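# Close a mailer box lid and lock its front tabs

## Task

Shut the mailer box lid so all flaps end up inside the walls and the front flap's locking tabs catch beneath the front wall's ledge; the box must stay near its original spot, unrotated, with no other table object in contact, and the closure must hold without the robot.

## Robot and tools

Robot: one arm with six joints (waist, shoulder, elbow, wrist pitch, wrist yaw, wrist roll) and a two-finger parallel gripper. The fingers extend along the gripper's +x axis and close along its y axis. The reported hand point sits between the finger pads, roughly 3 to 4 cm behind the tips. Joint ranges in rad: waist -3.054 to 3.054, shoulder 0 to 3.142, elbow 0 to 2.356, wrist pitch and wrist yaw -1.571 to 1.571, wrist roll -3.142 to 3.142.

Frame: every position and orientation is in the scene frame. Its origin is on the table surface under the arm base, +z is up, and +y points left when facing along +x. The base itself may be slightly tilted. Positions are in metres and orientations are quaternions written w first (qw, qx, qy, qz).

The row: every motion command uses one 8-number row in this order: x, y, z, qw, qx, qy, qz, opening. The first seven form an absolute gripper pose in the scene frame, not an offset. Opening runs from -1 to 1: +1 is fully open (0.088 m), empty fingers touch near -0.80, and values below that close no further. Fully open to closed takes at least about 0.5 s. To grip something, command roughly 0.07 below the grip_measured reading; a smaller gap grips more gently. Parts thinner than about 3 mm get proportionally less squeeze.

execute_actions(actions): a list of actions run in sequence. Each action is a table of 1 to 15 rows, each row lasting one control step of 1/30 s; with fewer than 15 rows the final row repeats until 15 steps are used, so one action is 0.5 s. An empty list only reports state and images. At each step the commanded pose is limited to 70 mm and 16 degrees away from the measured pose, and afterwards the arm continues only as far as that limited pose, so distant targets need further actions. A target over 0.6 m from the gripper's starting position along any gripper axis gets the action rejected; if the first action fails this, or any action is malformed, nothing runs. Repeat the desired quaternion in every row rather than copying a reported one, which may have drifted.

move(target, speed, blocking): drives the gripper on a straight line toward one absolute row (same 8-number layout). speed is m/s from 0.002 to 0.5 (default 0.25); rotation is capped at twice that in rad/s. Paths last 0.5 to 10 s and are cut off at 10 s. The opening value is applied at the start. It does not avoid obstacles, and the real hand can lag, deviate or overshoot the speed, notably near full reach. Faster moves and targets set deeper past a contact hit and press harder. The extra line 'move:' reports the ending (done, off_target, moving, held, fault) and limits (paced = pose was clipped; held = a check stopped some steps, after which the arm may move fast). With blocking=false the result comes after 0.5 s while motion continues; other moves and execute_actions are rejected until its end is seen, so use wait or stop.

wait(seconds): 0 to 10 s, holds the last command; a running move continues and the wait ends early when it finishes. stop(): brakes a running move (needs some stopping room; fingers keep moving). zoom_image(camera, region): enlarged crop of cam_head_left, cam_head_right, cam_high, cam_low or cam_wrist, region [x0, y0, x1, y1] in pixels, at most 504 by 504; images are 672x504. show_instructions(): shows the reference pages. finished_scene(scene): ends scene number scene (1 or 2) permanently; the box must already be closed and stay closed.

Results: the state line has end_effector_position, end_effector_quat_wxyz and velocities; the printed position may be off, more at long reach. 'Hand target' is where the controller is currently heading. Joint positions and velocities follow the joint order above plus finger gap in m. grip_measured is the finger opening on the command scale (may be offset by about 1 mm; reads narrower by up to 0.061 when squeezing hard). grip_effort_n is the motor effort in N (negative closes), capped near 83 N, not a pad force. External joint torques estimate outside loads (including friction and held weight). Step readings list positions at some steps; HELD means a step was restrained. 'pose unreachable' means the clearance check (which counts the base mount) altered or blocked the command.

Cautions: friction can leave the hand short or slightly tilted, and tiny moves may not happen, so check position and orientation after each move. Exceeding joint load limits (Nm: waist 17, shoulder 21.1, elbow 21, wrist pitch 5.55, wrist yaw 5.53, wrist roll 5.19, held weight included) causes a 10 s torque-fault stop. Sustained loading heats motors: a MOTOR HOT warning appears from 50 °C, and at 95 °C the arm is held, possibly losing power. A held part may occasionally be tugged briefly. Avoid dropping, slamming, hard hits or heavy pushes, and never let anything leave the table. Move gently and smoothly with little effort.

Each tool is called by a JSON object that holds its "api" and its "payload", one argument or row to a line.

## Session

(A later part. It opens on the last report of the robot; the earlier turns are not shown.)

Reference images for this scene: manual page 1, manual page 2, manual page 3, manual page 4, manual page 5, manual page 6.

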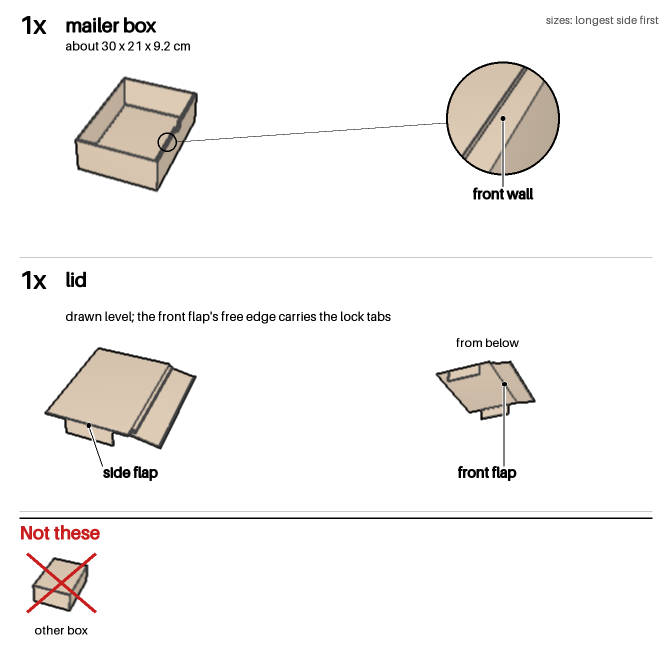

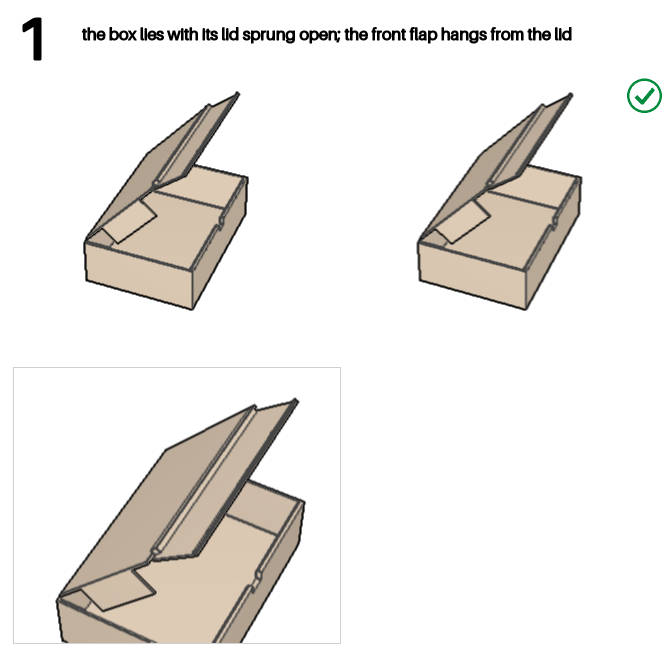

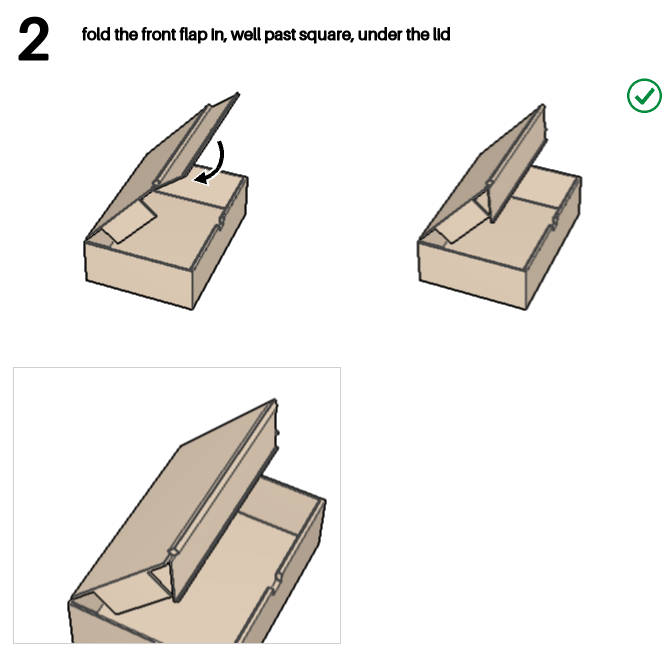

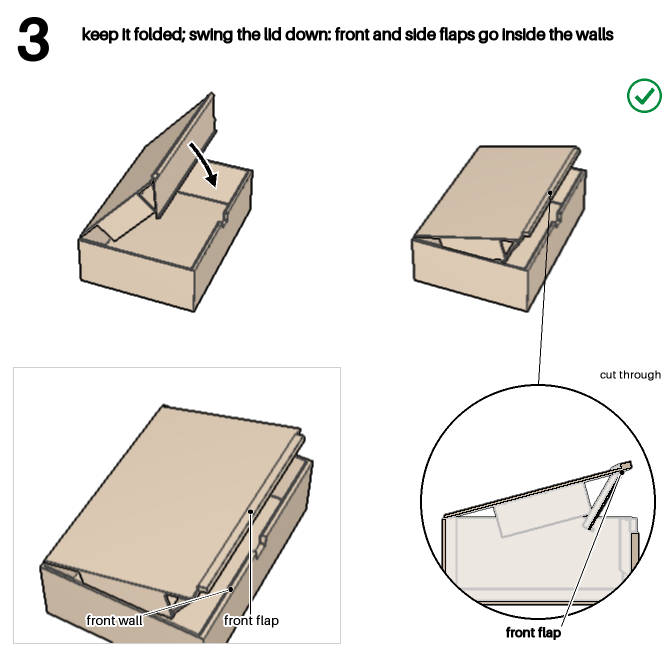

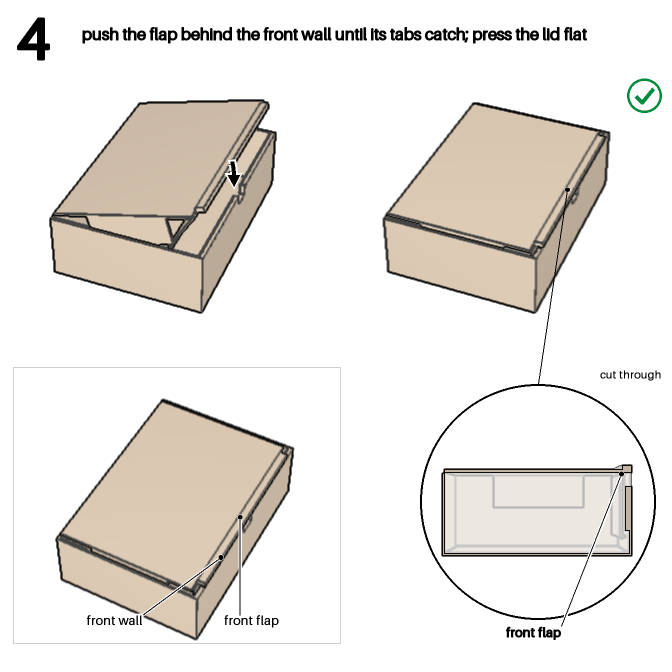

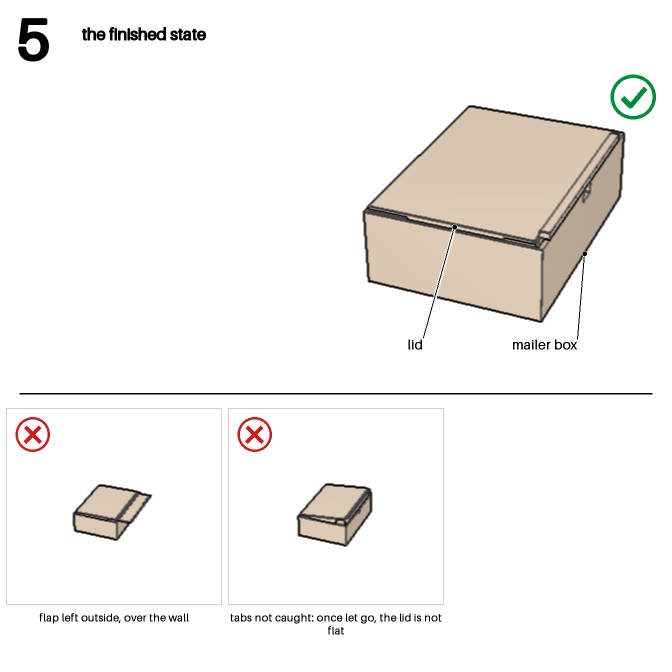

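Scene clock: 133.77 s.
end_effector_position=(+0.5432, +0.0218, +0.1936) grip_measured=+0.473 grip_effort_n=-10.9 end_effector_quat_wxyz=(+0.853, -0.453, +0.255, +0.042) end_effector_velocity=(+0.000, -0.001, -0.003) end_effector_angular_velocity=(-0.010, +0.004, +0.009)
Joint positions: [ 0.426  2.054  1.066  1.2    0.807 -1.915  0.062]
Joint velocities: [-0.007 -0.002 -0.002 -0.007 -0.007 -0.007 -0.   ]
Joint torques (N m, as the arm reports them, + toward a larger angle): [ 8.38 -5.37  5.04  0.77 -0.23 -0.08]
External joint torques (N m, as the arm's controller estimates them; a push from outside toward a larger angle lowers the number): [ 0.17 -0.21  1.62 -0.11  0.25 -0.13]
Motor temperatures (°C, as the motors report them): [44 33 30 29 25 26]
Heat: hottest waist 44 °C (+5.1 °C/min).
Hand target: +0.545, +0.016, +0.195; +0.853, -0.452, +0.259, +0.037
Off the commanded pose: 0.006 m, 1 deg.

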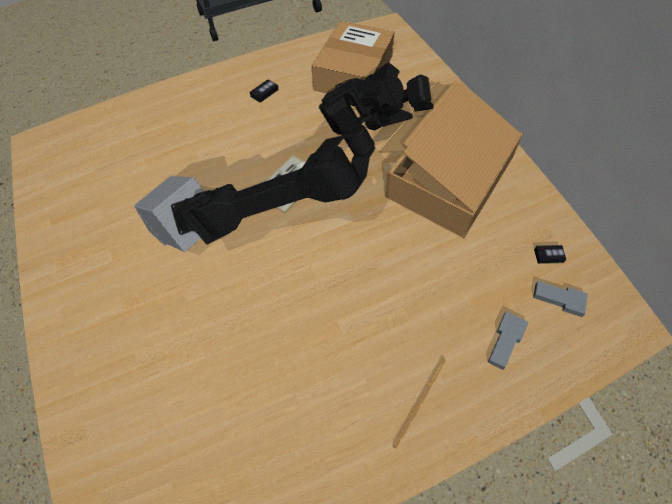

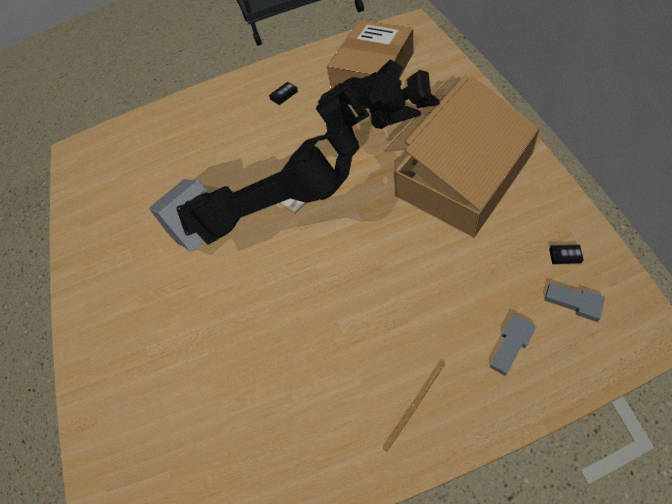

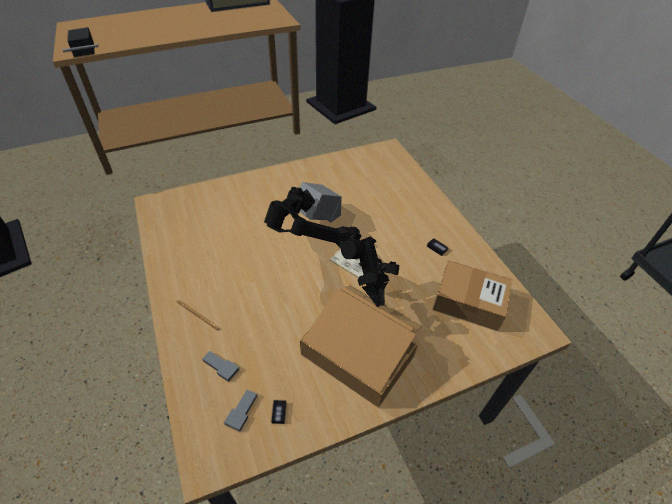

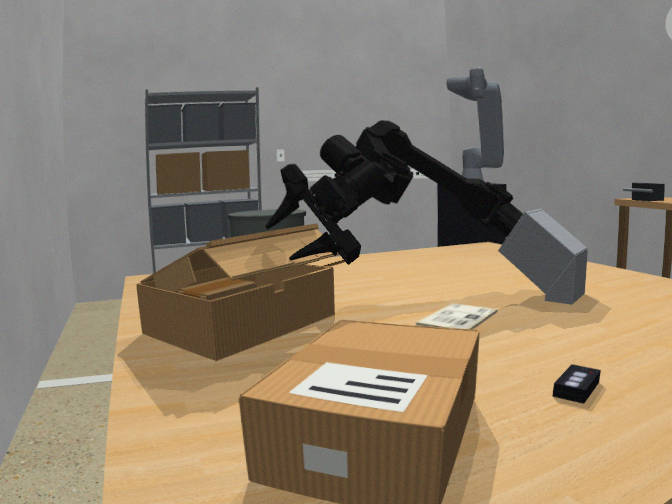

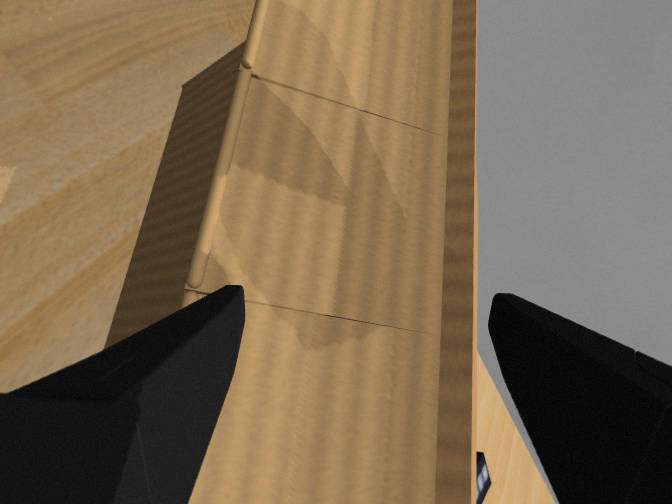

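{"api": "move", "payload": {
  "target": [0.551,0.004,0.24,0.853,-0.452,0.259,0.037,0.7],
  "speed": 0.04
}}

{"api": "move", "payload": {
  "target": [0.563,-0.02,0.275,0.853,-0.452,0.259,0.037,0.7],
  "speed": 0.04
}}

Scene clock: 139.43 s.
end_effector_position=(+0.5499, +0.0084, +0.2386) grip_measured=+0.698 grip_effort_n=17.4 end_effector_quat_wxyz=(+0.854, -0.452, +0.255, +0.040) end_effector_velocity=(+0.000, +0.001, -0.004) end_effector_angular_velocity=(-0.029, +0.013, +0.028)
Joint positions: [ 0.497  1.978  1.129  1.085  0.879 -1.941  0.073]
Joint velocities: [-0.007 -0.002 -0.002 -0.022 -0.007 -0.022 -0.   ]
Joint torques (N m, as the arm reports them, + toward a larger angle): [ 8.39 -4.88  5.42  0.69 -0.3  -0.08]
External joint torques (N m, as the arm's controller estimates them; a push from outside toward a larger angle lowers the number): [ 0.27  0.01  1.54 -0.17  0.19 -0.13]
Motor temperatures (°C, as the motors report them): [45 33 30 29 25 26]
Heat: hottest waist 45 °C (+5.1 °C/min).
Hand target: +0.551, +0.004, +0.240; +0.853, -0.452, +0.259, +0.037
Off the commanded pose: 0.005 m, 1 deg.
move: done

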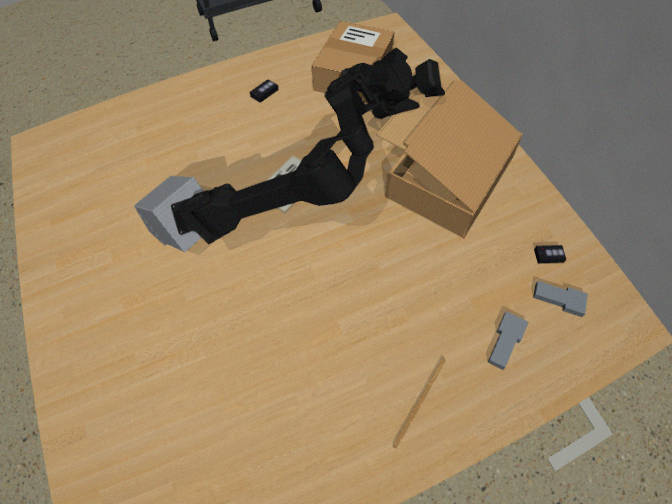

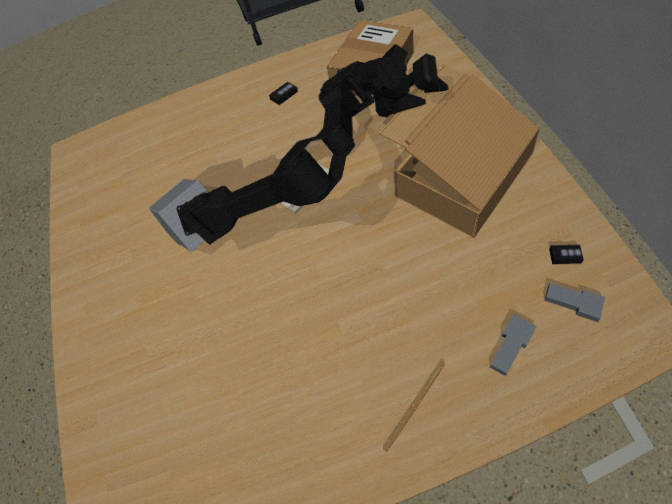

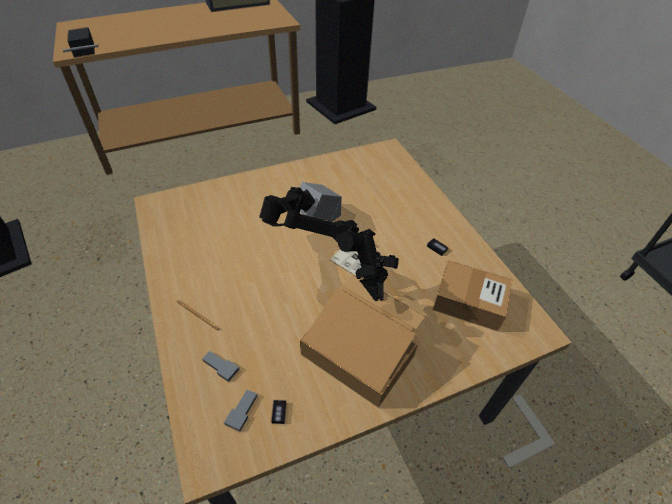

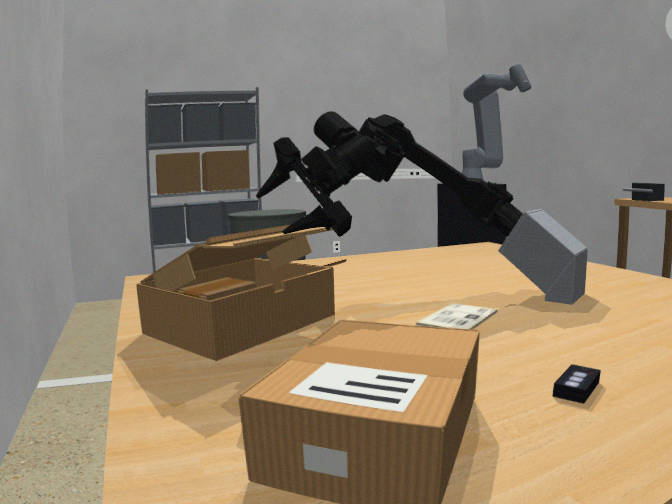

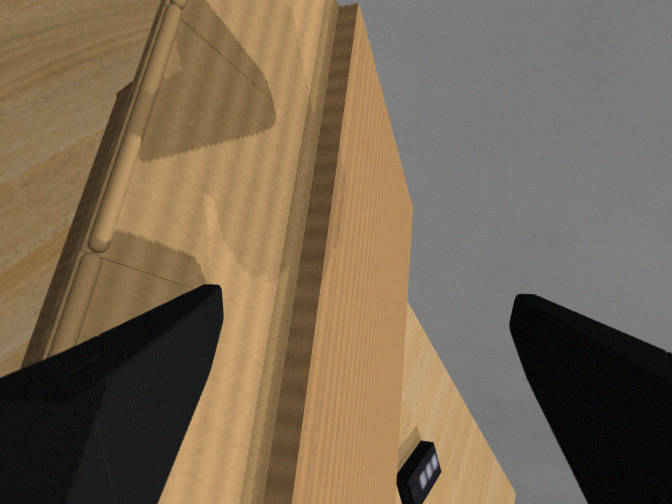

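Scene clock: 140.97 s.
end_effector_position=(+0.5619, -0.0145, +0.2741) grip_measured=+0.698 grip_effort_n=17.9 end_effector_quat_wxyz=(+0.854, -0.452, +0.254, +0.041) end_effector_velocity=(-0.002, +0.003, -0.005) end_effector_angular_velocity=(-0.022, +0.025, +0.028)
Joint positions: [ 0.531  1.909  1.218  0.935  0.91  -1.953  0.073]
Joint velocities: [-0.002 -0.002 -0.002 -0.037  0.007 -0.007 -0.   ]
Joint torques (N m, as the arm reports them, + toward a larger angle): [ 8.25 -4.52  5.74  0.65 -0.27 -0.09]
External joint torques (N m, as the arm's controller estimates them; a push from outside toward a larger angle lowers the number): [ 0.16  0.    1.7  -0.17  0.23 -0.14]
Motor temperatures (°C, as the motors report them): [45 33 30 29 25 26]
Heat: hottest waist 45 °C (+5.0 °C/min).
Hand target: +0.563, -0.020, +0.275; +0.853, -0.452, +0.259, +0.037
Off the commanded pose: 0.006 m, 1 deg.
move: done

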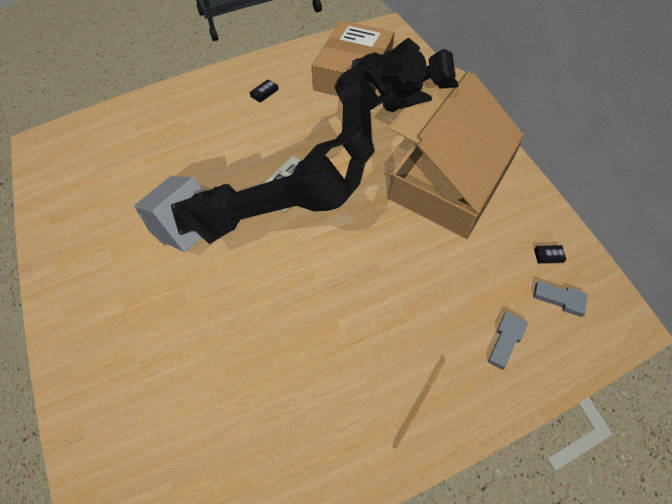

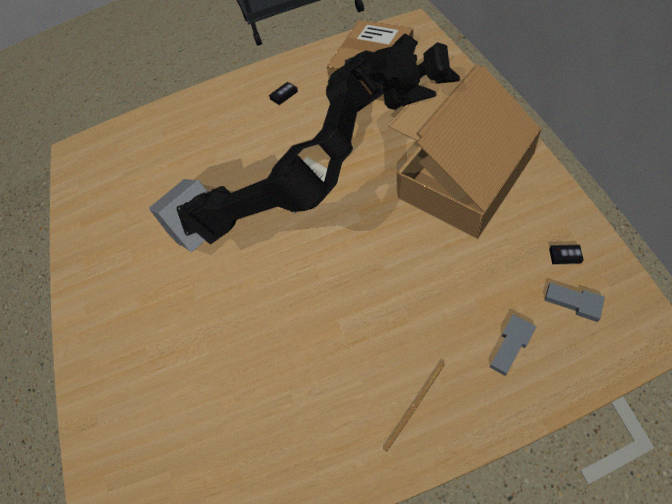

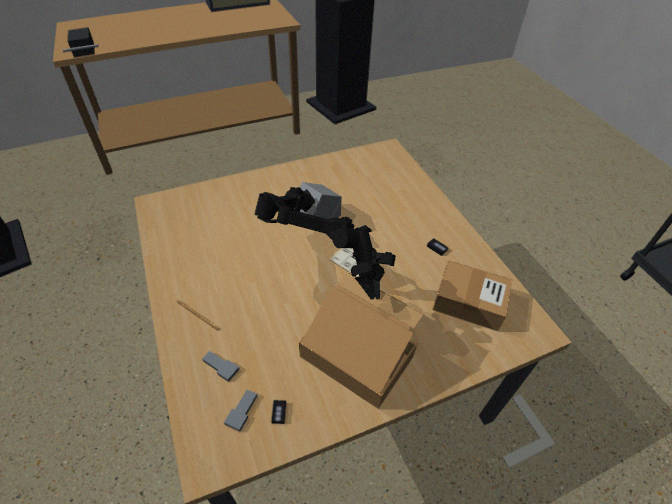

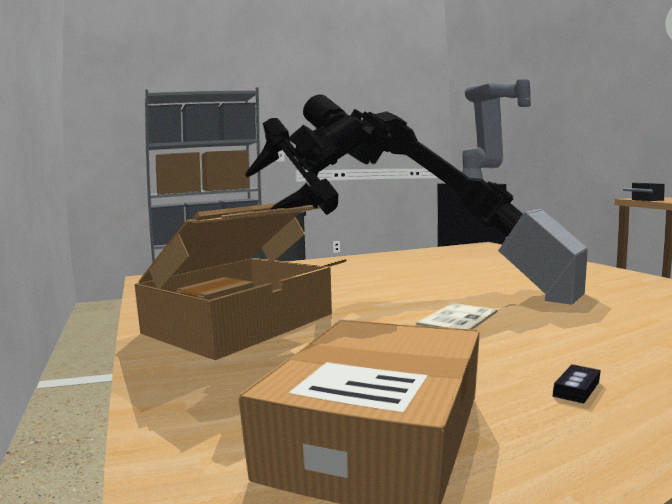

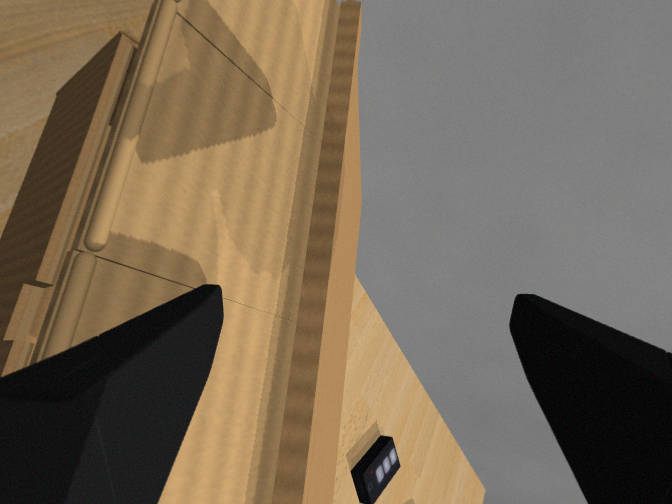

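{"api": "move", "payload": {
  "target": [0.555,-0.005,0.34,0.873,-0.39,0.284,0.071,1],
  "speed": 0.06
}}

Scene clock: 155.77 s.
end_effector_position=(+0.5545, -0.0011, +0.3383) grip_measured=+0.996 grip_effort_n=17.9 end_effector_quat_wxyz=(+0.872, -0.395, +0.281, +0.074) end_effector_velocity=(-0.001, +0.001, -0.000) end_effector_angular_velocity=(-0.009, +0.013, +0.014)
Joint positions: [ 0.684  1.89   1.407  0.573  1.091 -1.737  0.088]
Joint velocities: [ 0.002 -0.002  0.007 -0.037  0.007  0.007 -0.   ]
Joint torques (N m, as the arm reports them, + toward a larger angle): [ 8.39 -3.72  5.93  0.61 -0.24  0.19]
External joint torques (N m, as the arm's controller estimates them; a push from outside toward a larger angle lowers the number): [ 0.33  0.07  1.64 -0.2   0.2   0.14]
Motor temperatures (°C, as the motors report them): [45 33 31 28 25 26]
Heat: hottest waist 45 °C (+3.0 °C/min).
Hand target: +0.555, -0.005, +0.340; +0.873, -0.390, +0.284, +0.071
Off the commanded pose: 0.004 m, 1 deg.
move: done

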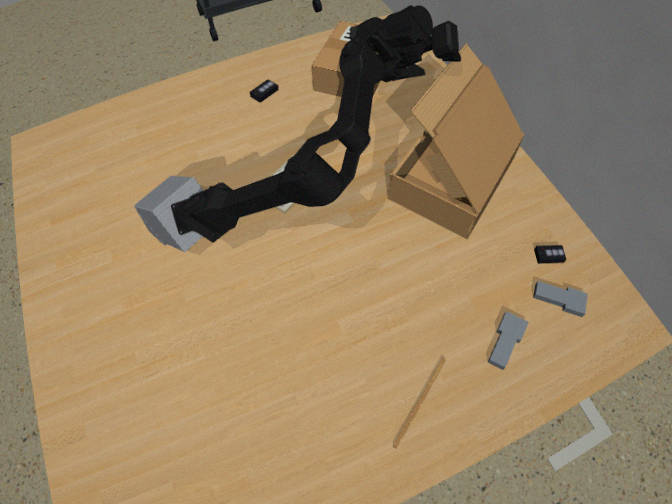

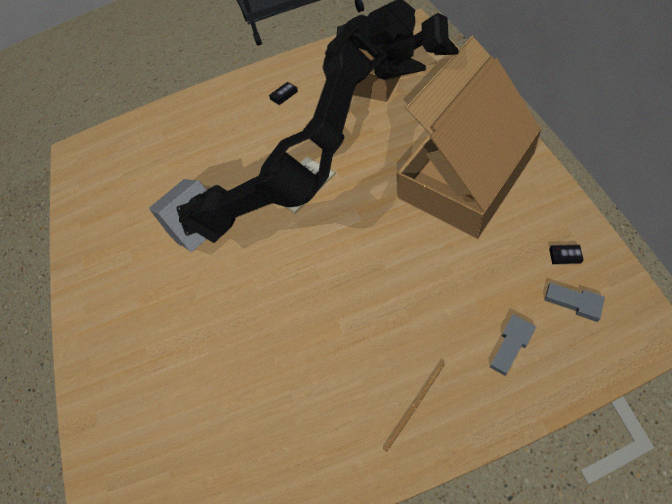

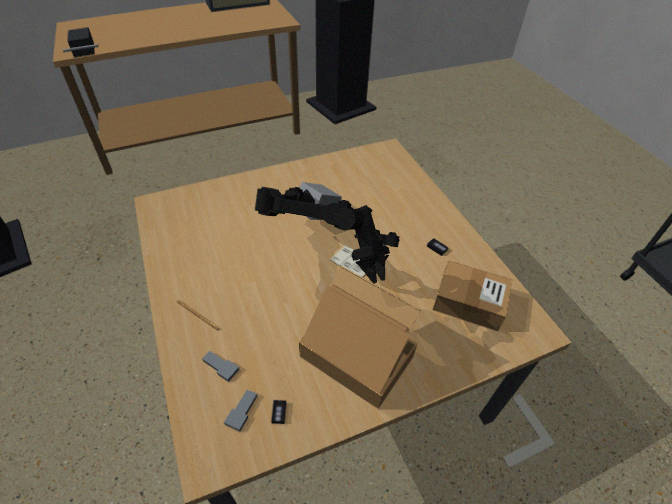

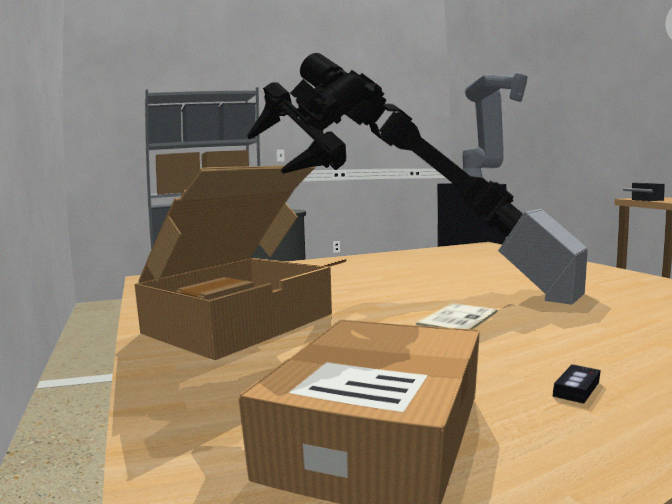

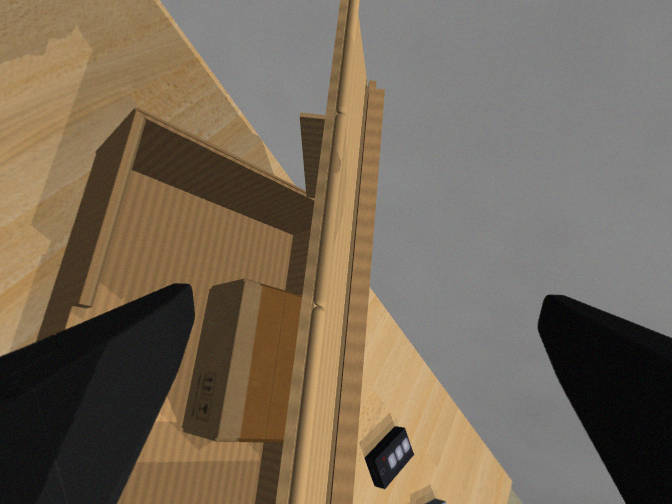

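{"api": "move", "payload": {
  "target": [0.59,-0.075,0.30,0.873,-0.39,0.284,0.071,1],
  "speed": 0.05
}}

Scene clock: 161.43 s.
end_effector_position=(+0.5882, -0.0689, +0.3002) grip_measured=+0.996 grip_effort_n=17.4 end_effector_quat_wxyz=(+0.871, -0.393, +0.283, +0.075) end_effector_velocity=(-0.003, +0.002, -0.005) end_effector_angular_velocity=(-0.019, +0.020, +0.020)
Joint positions: [ 0.505  1.807  1.471  0.396  0.917 -1.703  0.088]
Joint velocities: [-0.002 -0.002 -0.007 -0.022  0.007 -0.007 -0.   ]
Joint torques (N m, as the arm reports them, + toward a larger angle): [ 7.68 -4.45  5.81  0.73 -0.6   0.21]
External joint torques (N m, as the arm's controller estimates them; a push from outside toward a larger angle lowers the number): [-0.27 -0.18  1.72 -0.15 -0.17  0.17]
Motor temperatures (°C, as the motors report them): [45 33 31 28 25 26]
Heat: hottest waist 45 °C (+3.0 °C/min).
Hand target: +0.590, -0.075, +0.300; +0.873, -0.390, +0.284, +0.071
Off the commanded pose: 0.006 m, 1 deg.
move: done

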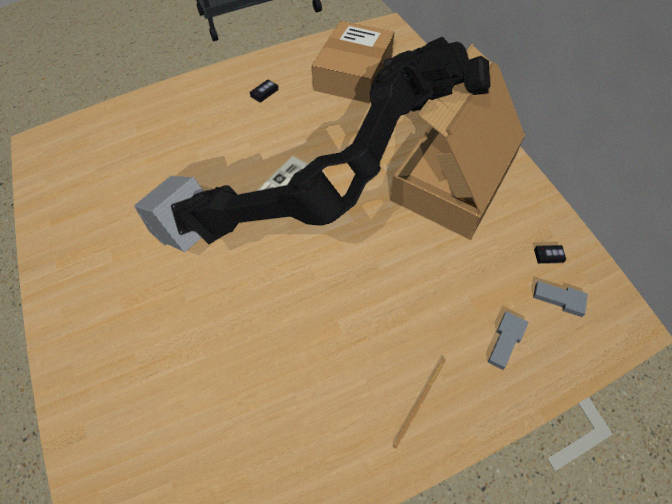

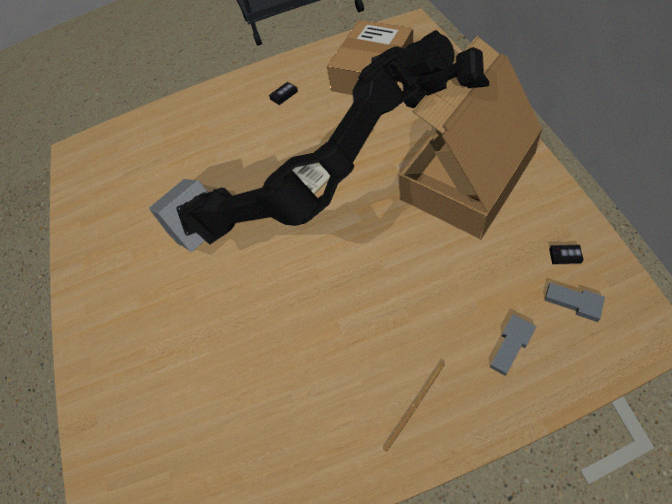

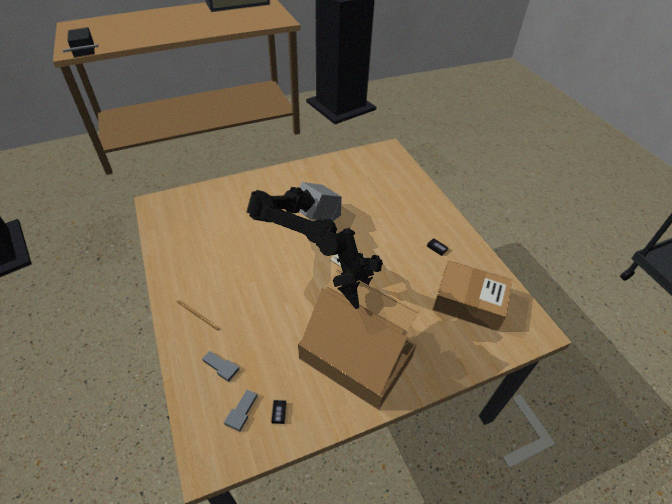

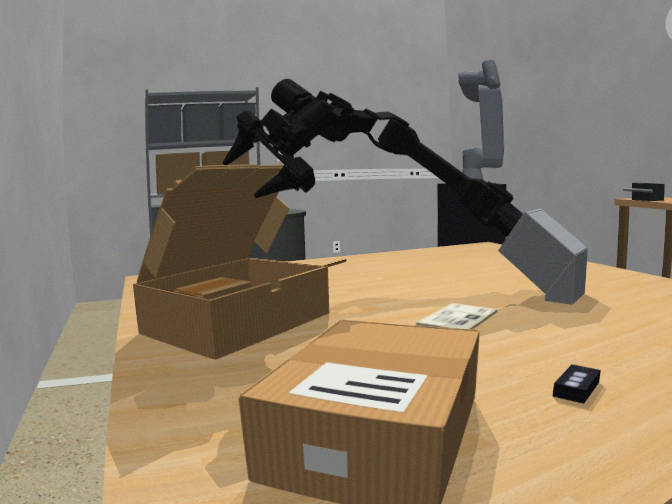

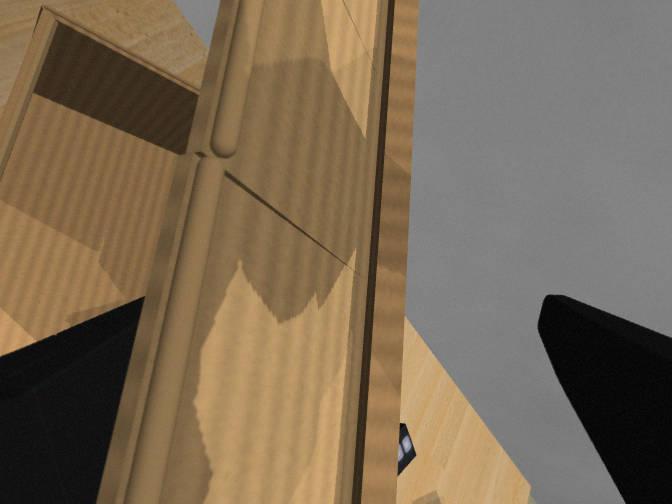

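{"api": "move", "payload": {
  "target": [0.606,-0.106,0.318,0.873,-0.39,0.284,0.071,1],
  "speed": 0.03
}}

{"api": "move", "payload": {
  "target": [0.61,-0.114,0.295,0.873,-0.39,0.284,0.071,1],
  "speed": 0.02
}}

Scene clock: 167.07 s.
end_effector_position=(+0.6047, -0.1004, +0.3188) grip_measured=+0.996 grip_effort_n=17.9 end_effector_quat_wxyz=(+0.872, -0.393, +0.282, +0.075) end_effector_velocity=(-0.001, +0.004, -0.000) end_effector_angular_velocity=(-0.014, +0.008, +0.035)
Joint positions: [ 0.492  1.807  1.628  0.24   0.901 -1.702  0.088]
Joint velocities: [ 0.002 -0.002  0.002 -0.037 -0.007 -0.007  0.   ]
Joint torques (N m, as the arm reports them, + toward a larger angle): [ 7.72 -4.04  5.8   0.73 -0.58  0.19]
External joint torques (N m, as the arm's controller estimates them; a push from outside toward a larger angle lowers the number): [-0.26  0.24  1.77 -0.17 -0.14  0.15]
Motor temperatures (°C, as the motors report them): [45 33 31 28 25 26]
Heat: hottest waist 45 °C (+2.0 °C/min).
Hand target: +0.606, -0.106, +0.318; +0.873, -0.390, +0.284, +0.071
Off the commanded pose: 0.006 m, 1 deg.
move: done

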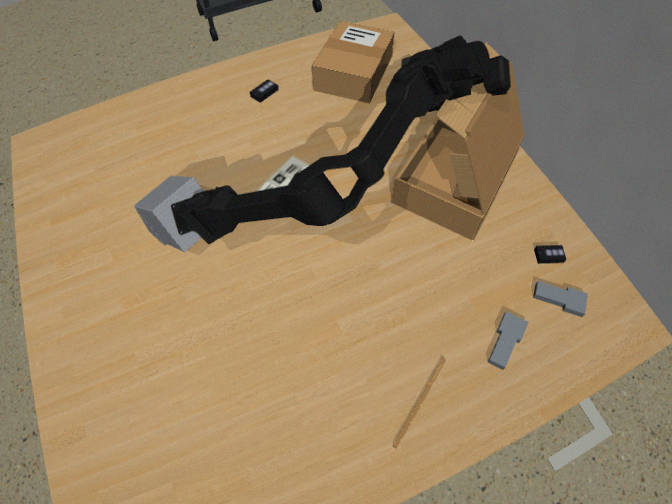

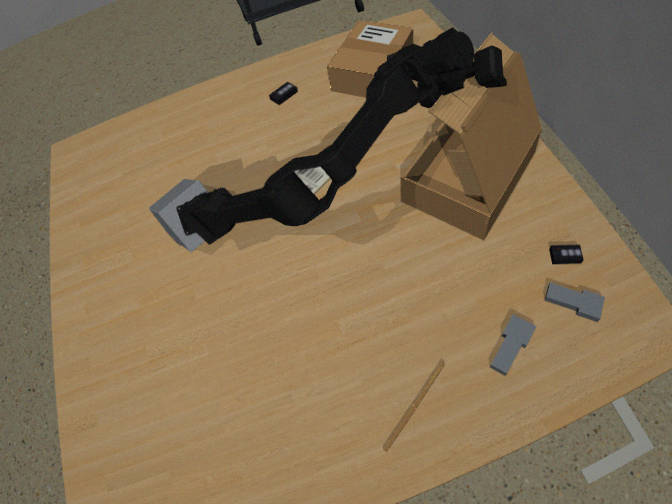

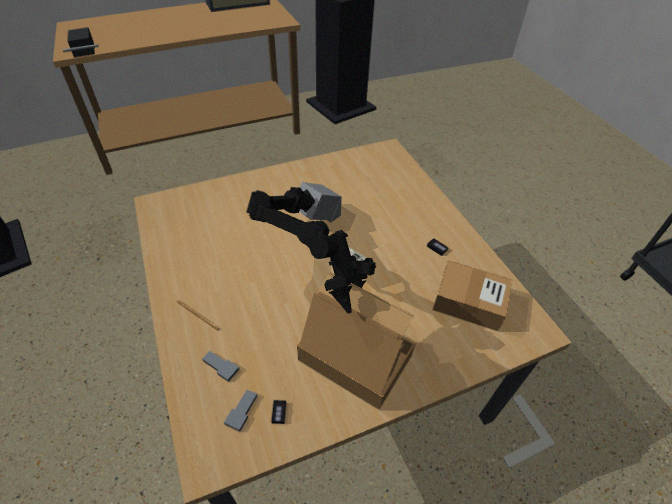

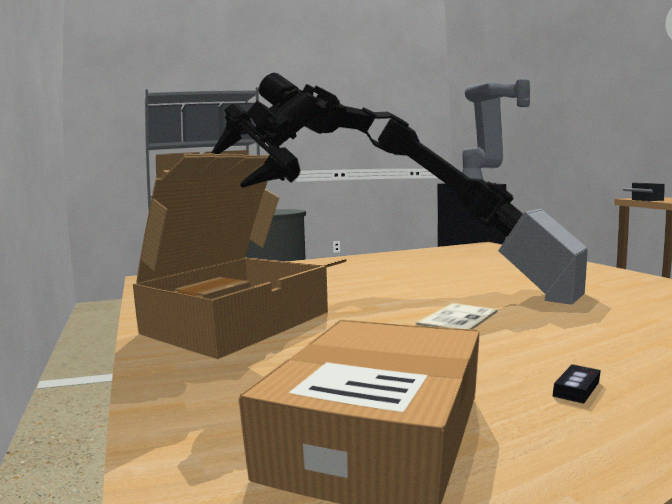

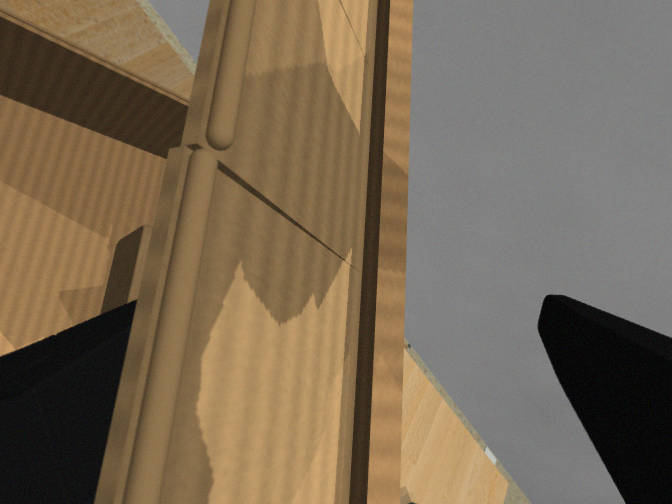

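Scene clock: 168.77 s.
end_effector_position=(+0.6108, -0.1104, +0.2981) grip_measured=+0.996 grip_effort_n=17.4 end_effector_quat_wxyz=(+0.873, -0.392, +0.282, +0.073) end_effector_velocity=(-0.001, +0.001, +0.001) end_effector_angular_velocity=(-0.005, -0.003, +0.016)
Joint positions: [ 0.433  1.802  1.612  0.252  0.842 -1.696  0.088]
Joint velocities: [ 0.002 -0.007 -0.007 -0.007 -0.007 -0.007 -0.   ]
Joint torques (N m, as the arm reports them, + toward a larger angle): [ 7.66 -4.99  3.81  1.15 -0.58  0.2 ]
External joint torques (N m, as the arm's controller estimates them; a push from outside toward a larger angle lowers the number): [-0.33 -0.23 -0.3   0.22 -0.15  0.16]
Motor temperatures (°C, as the motors report them): [45 33 31 28 25 26]
Heat: hottest waist 45 °C (+2.0 °C/min).
Hand target: +0.610, -0.114, +0.295; +0.873, -0.390, +0.284, +0.071
Off the commanded pose: 0.005 m, 0 deg.
move: done

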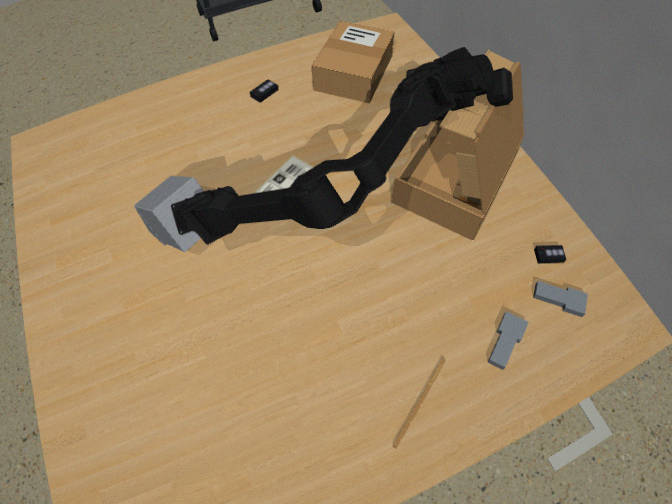

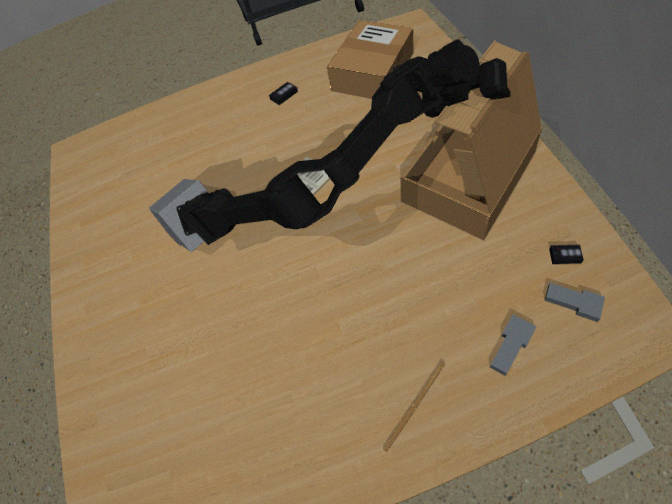

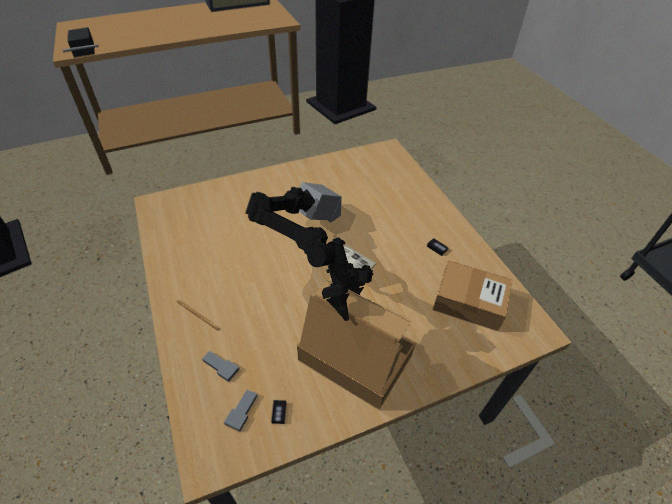

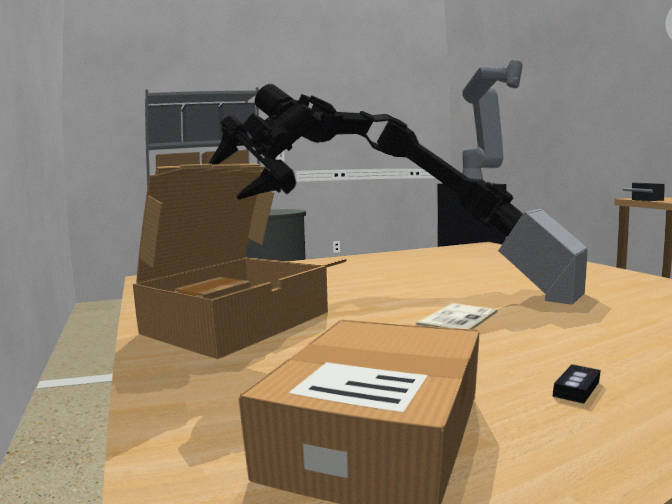

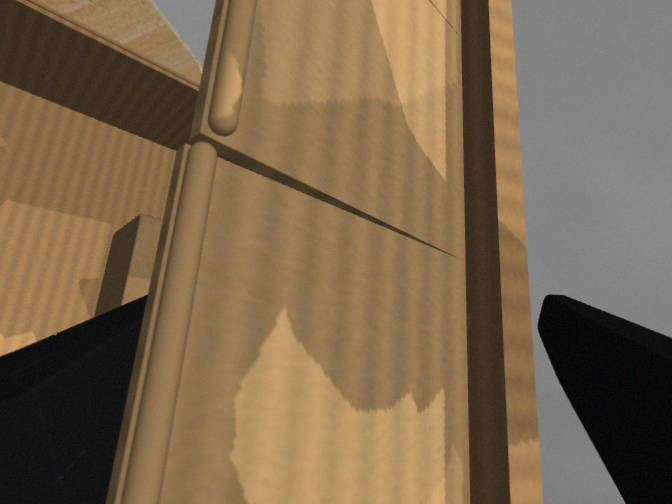

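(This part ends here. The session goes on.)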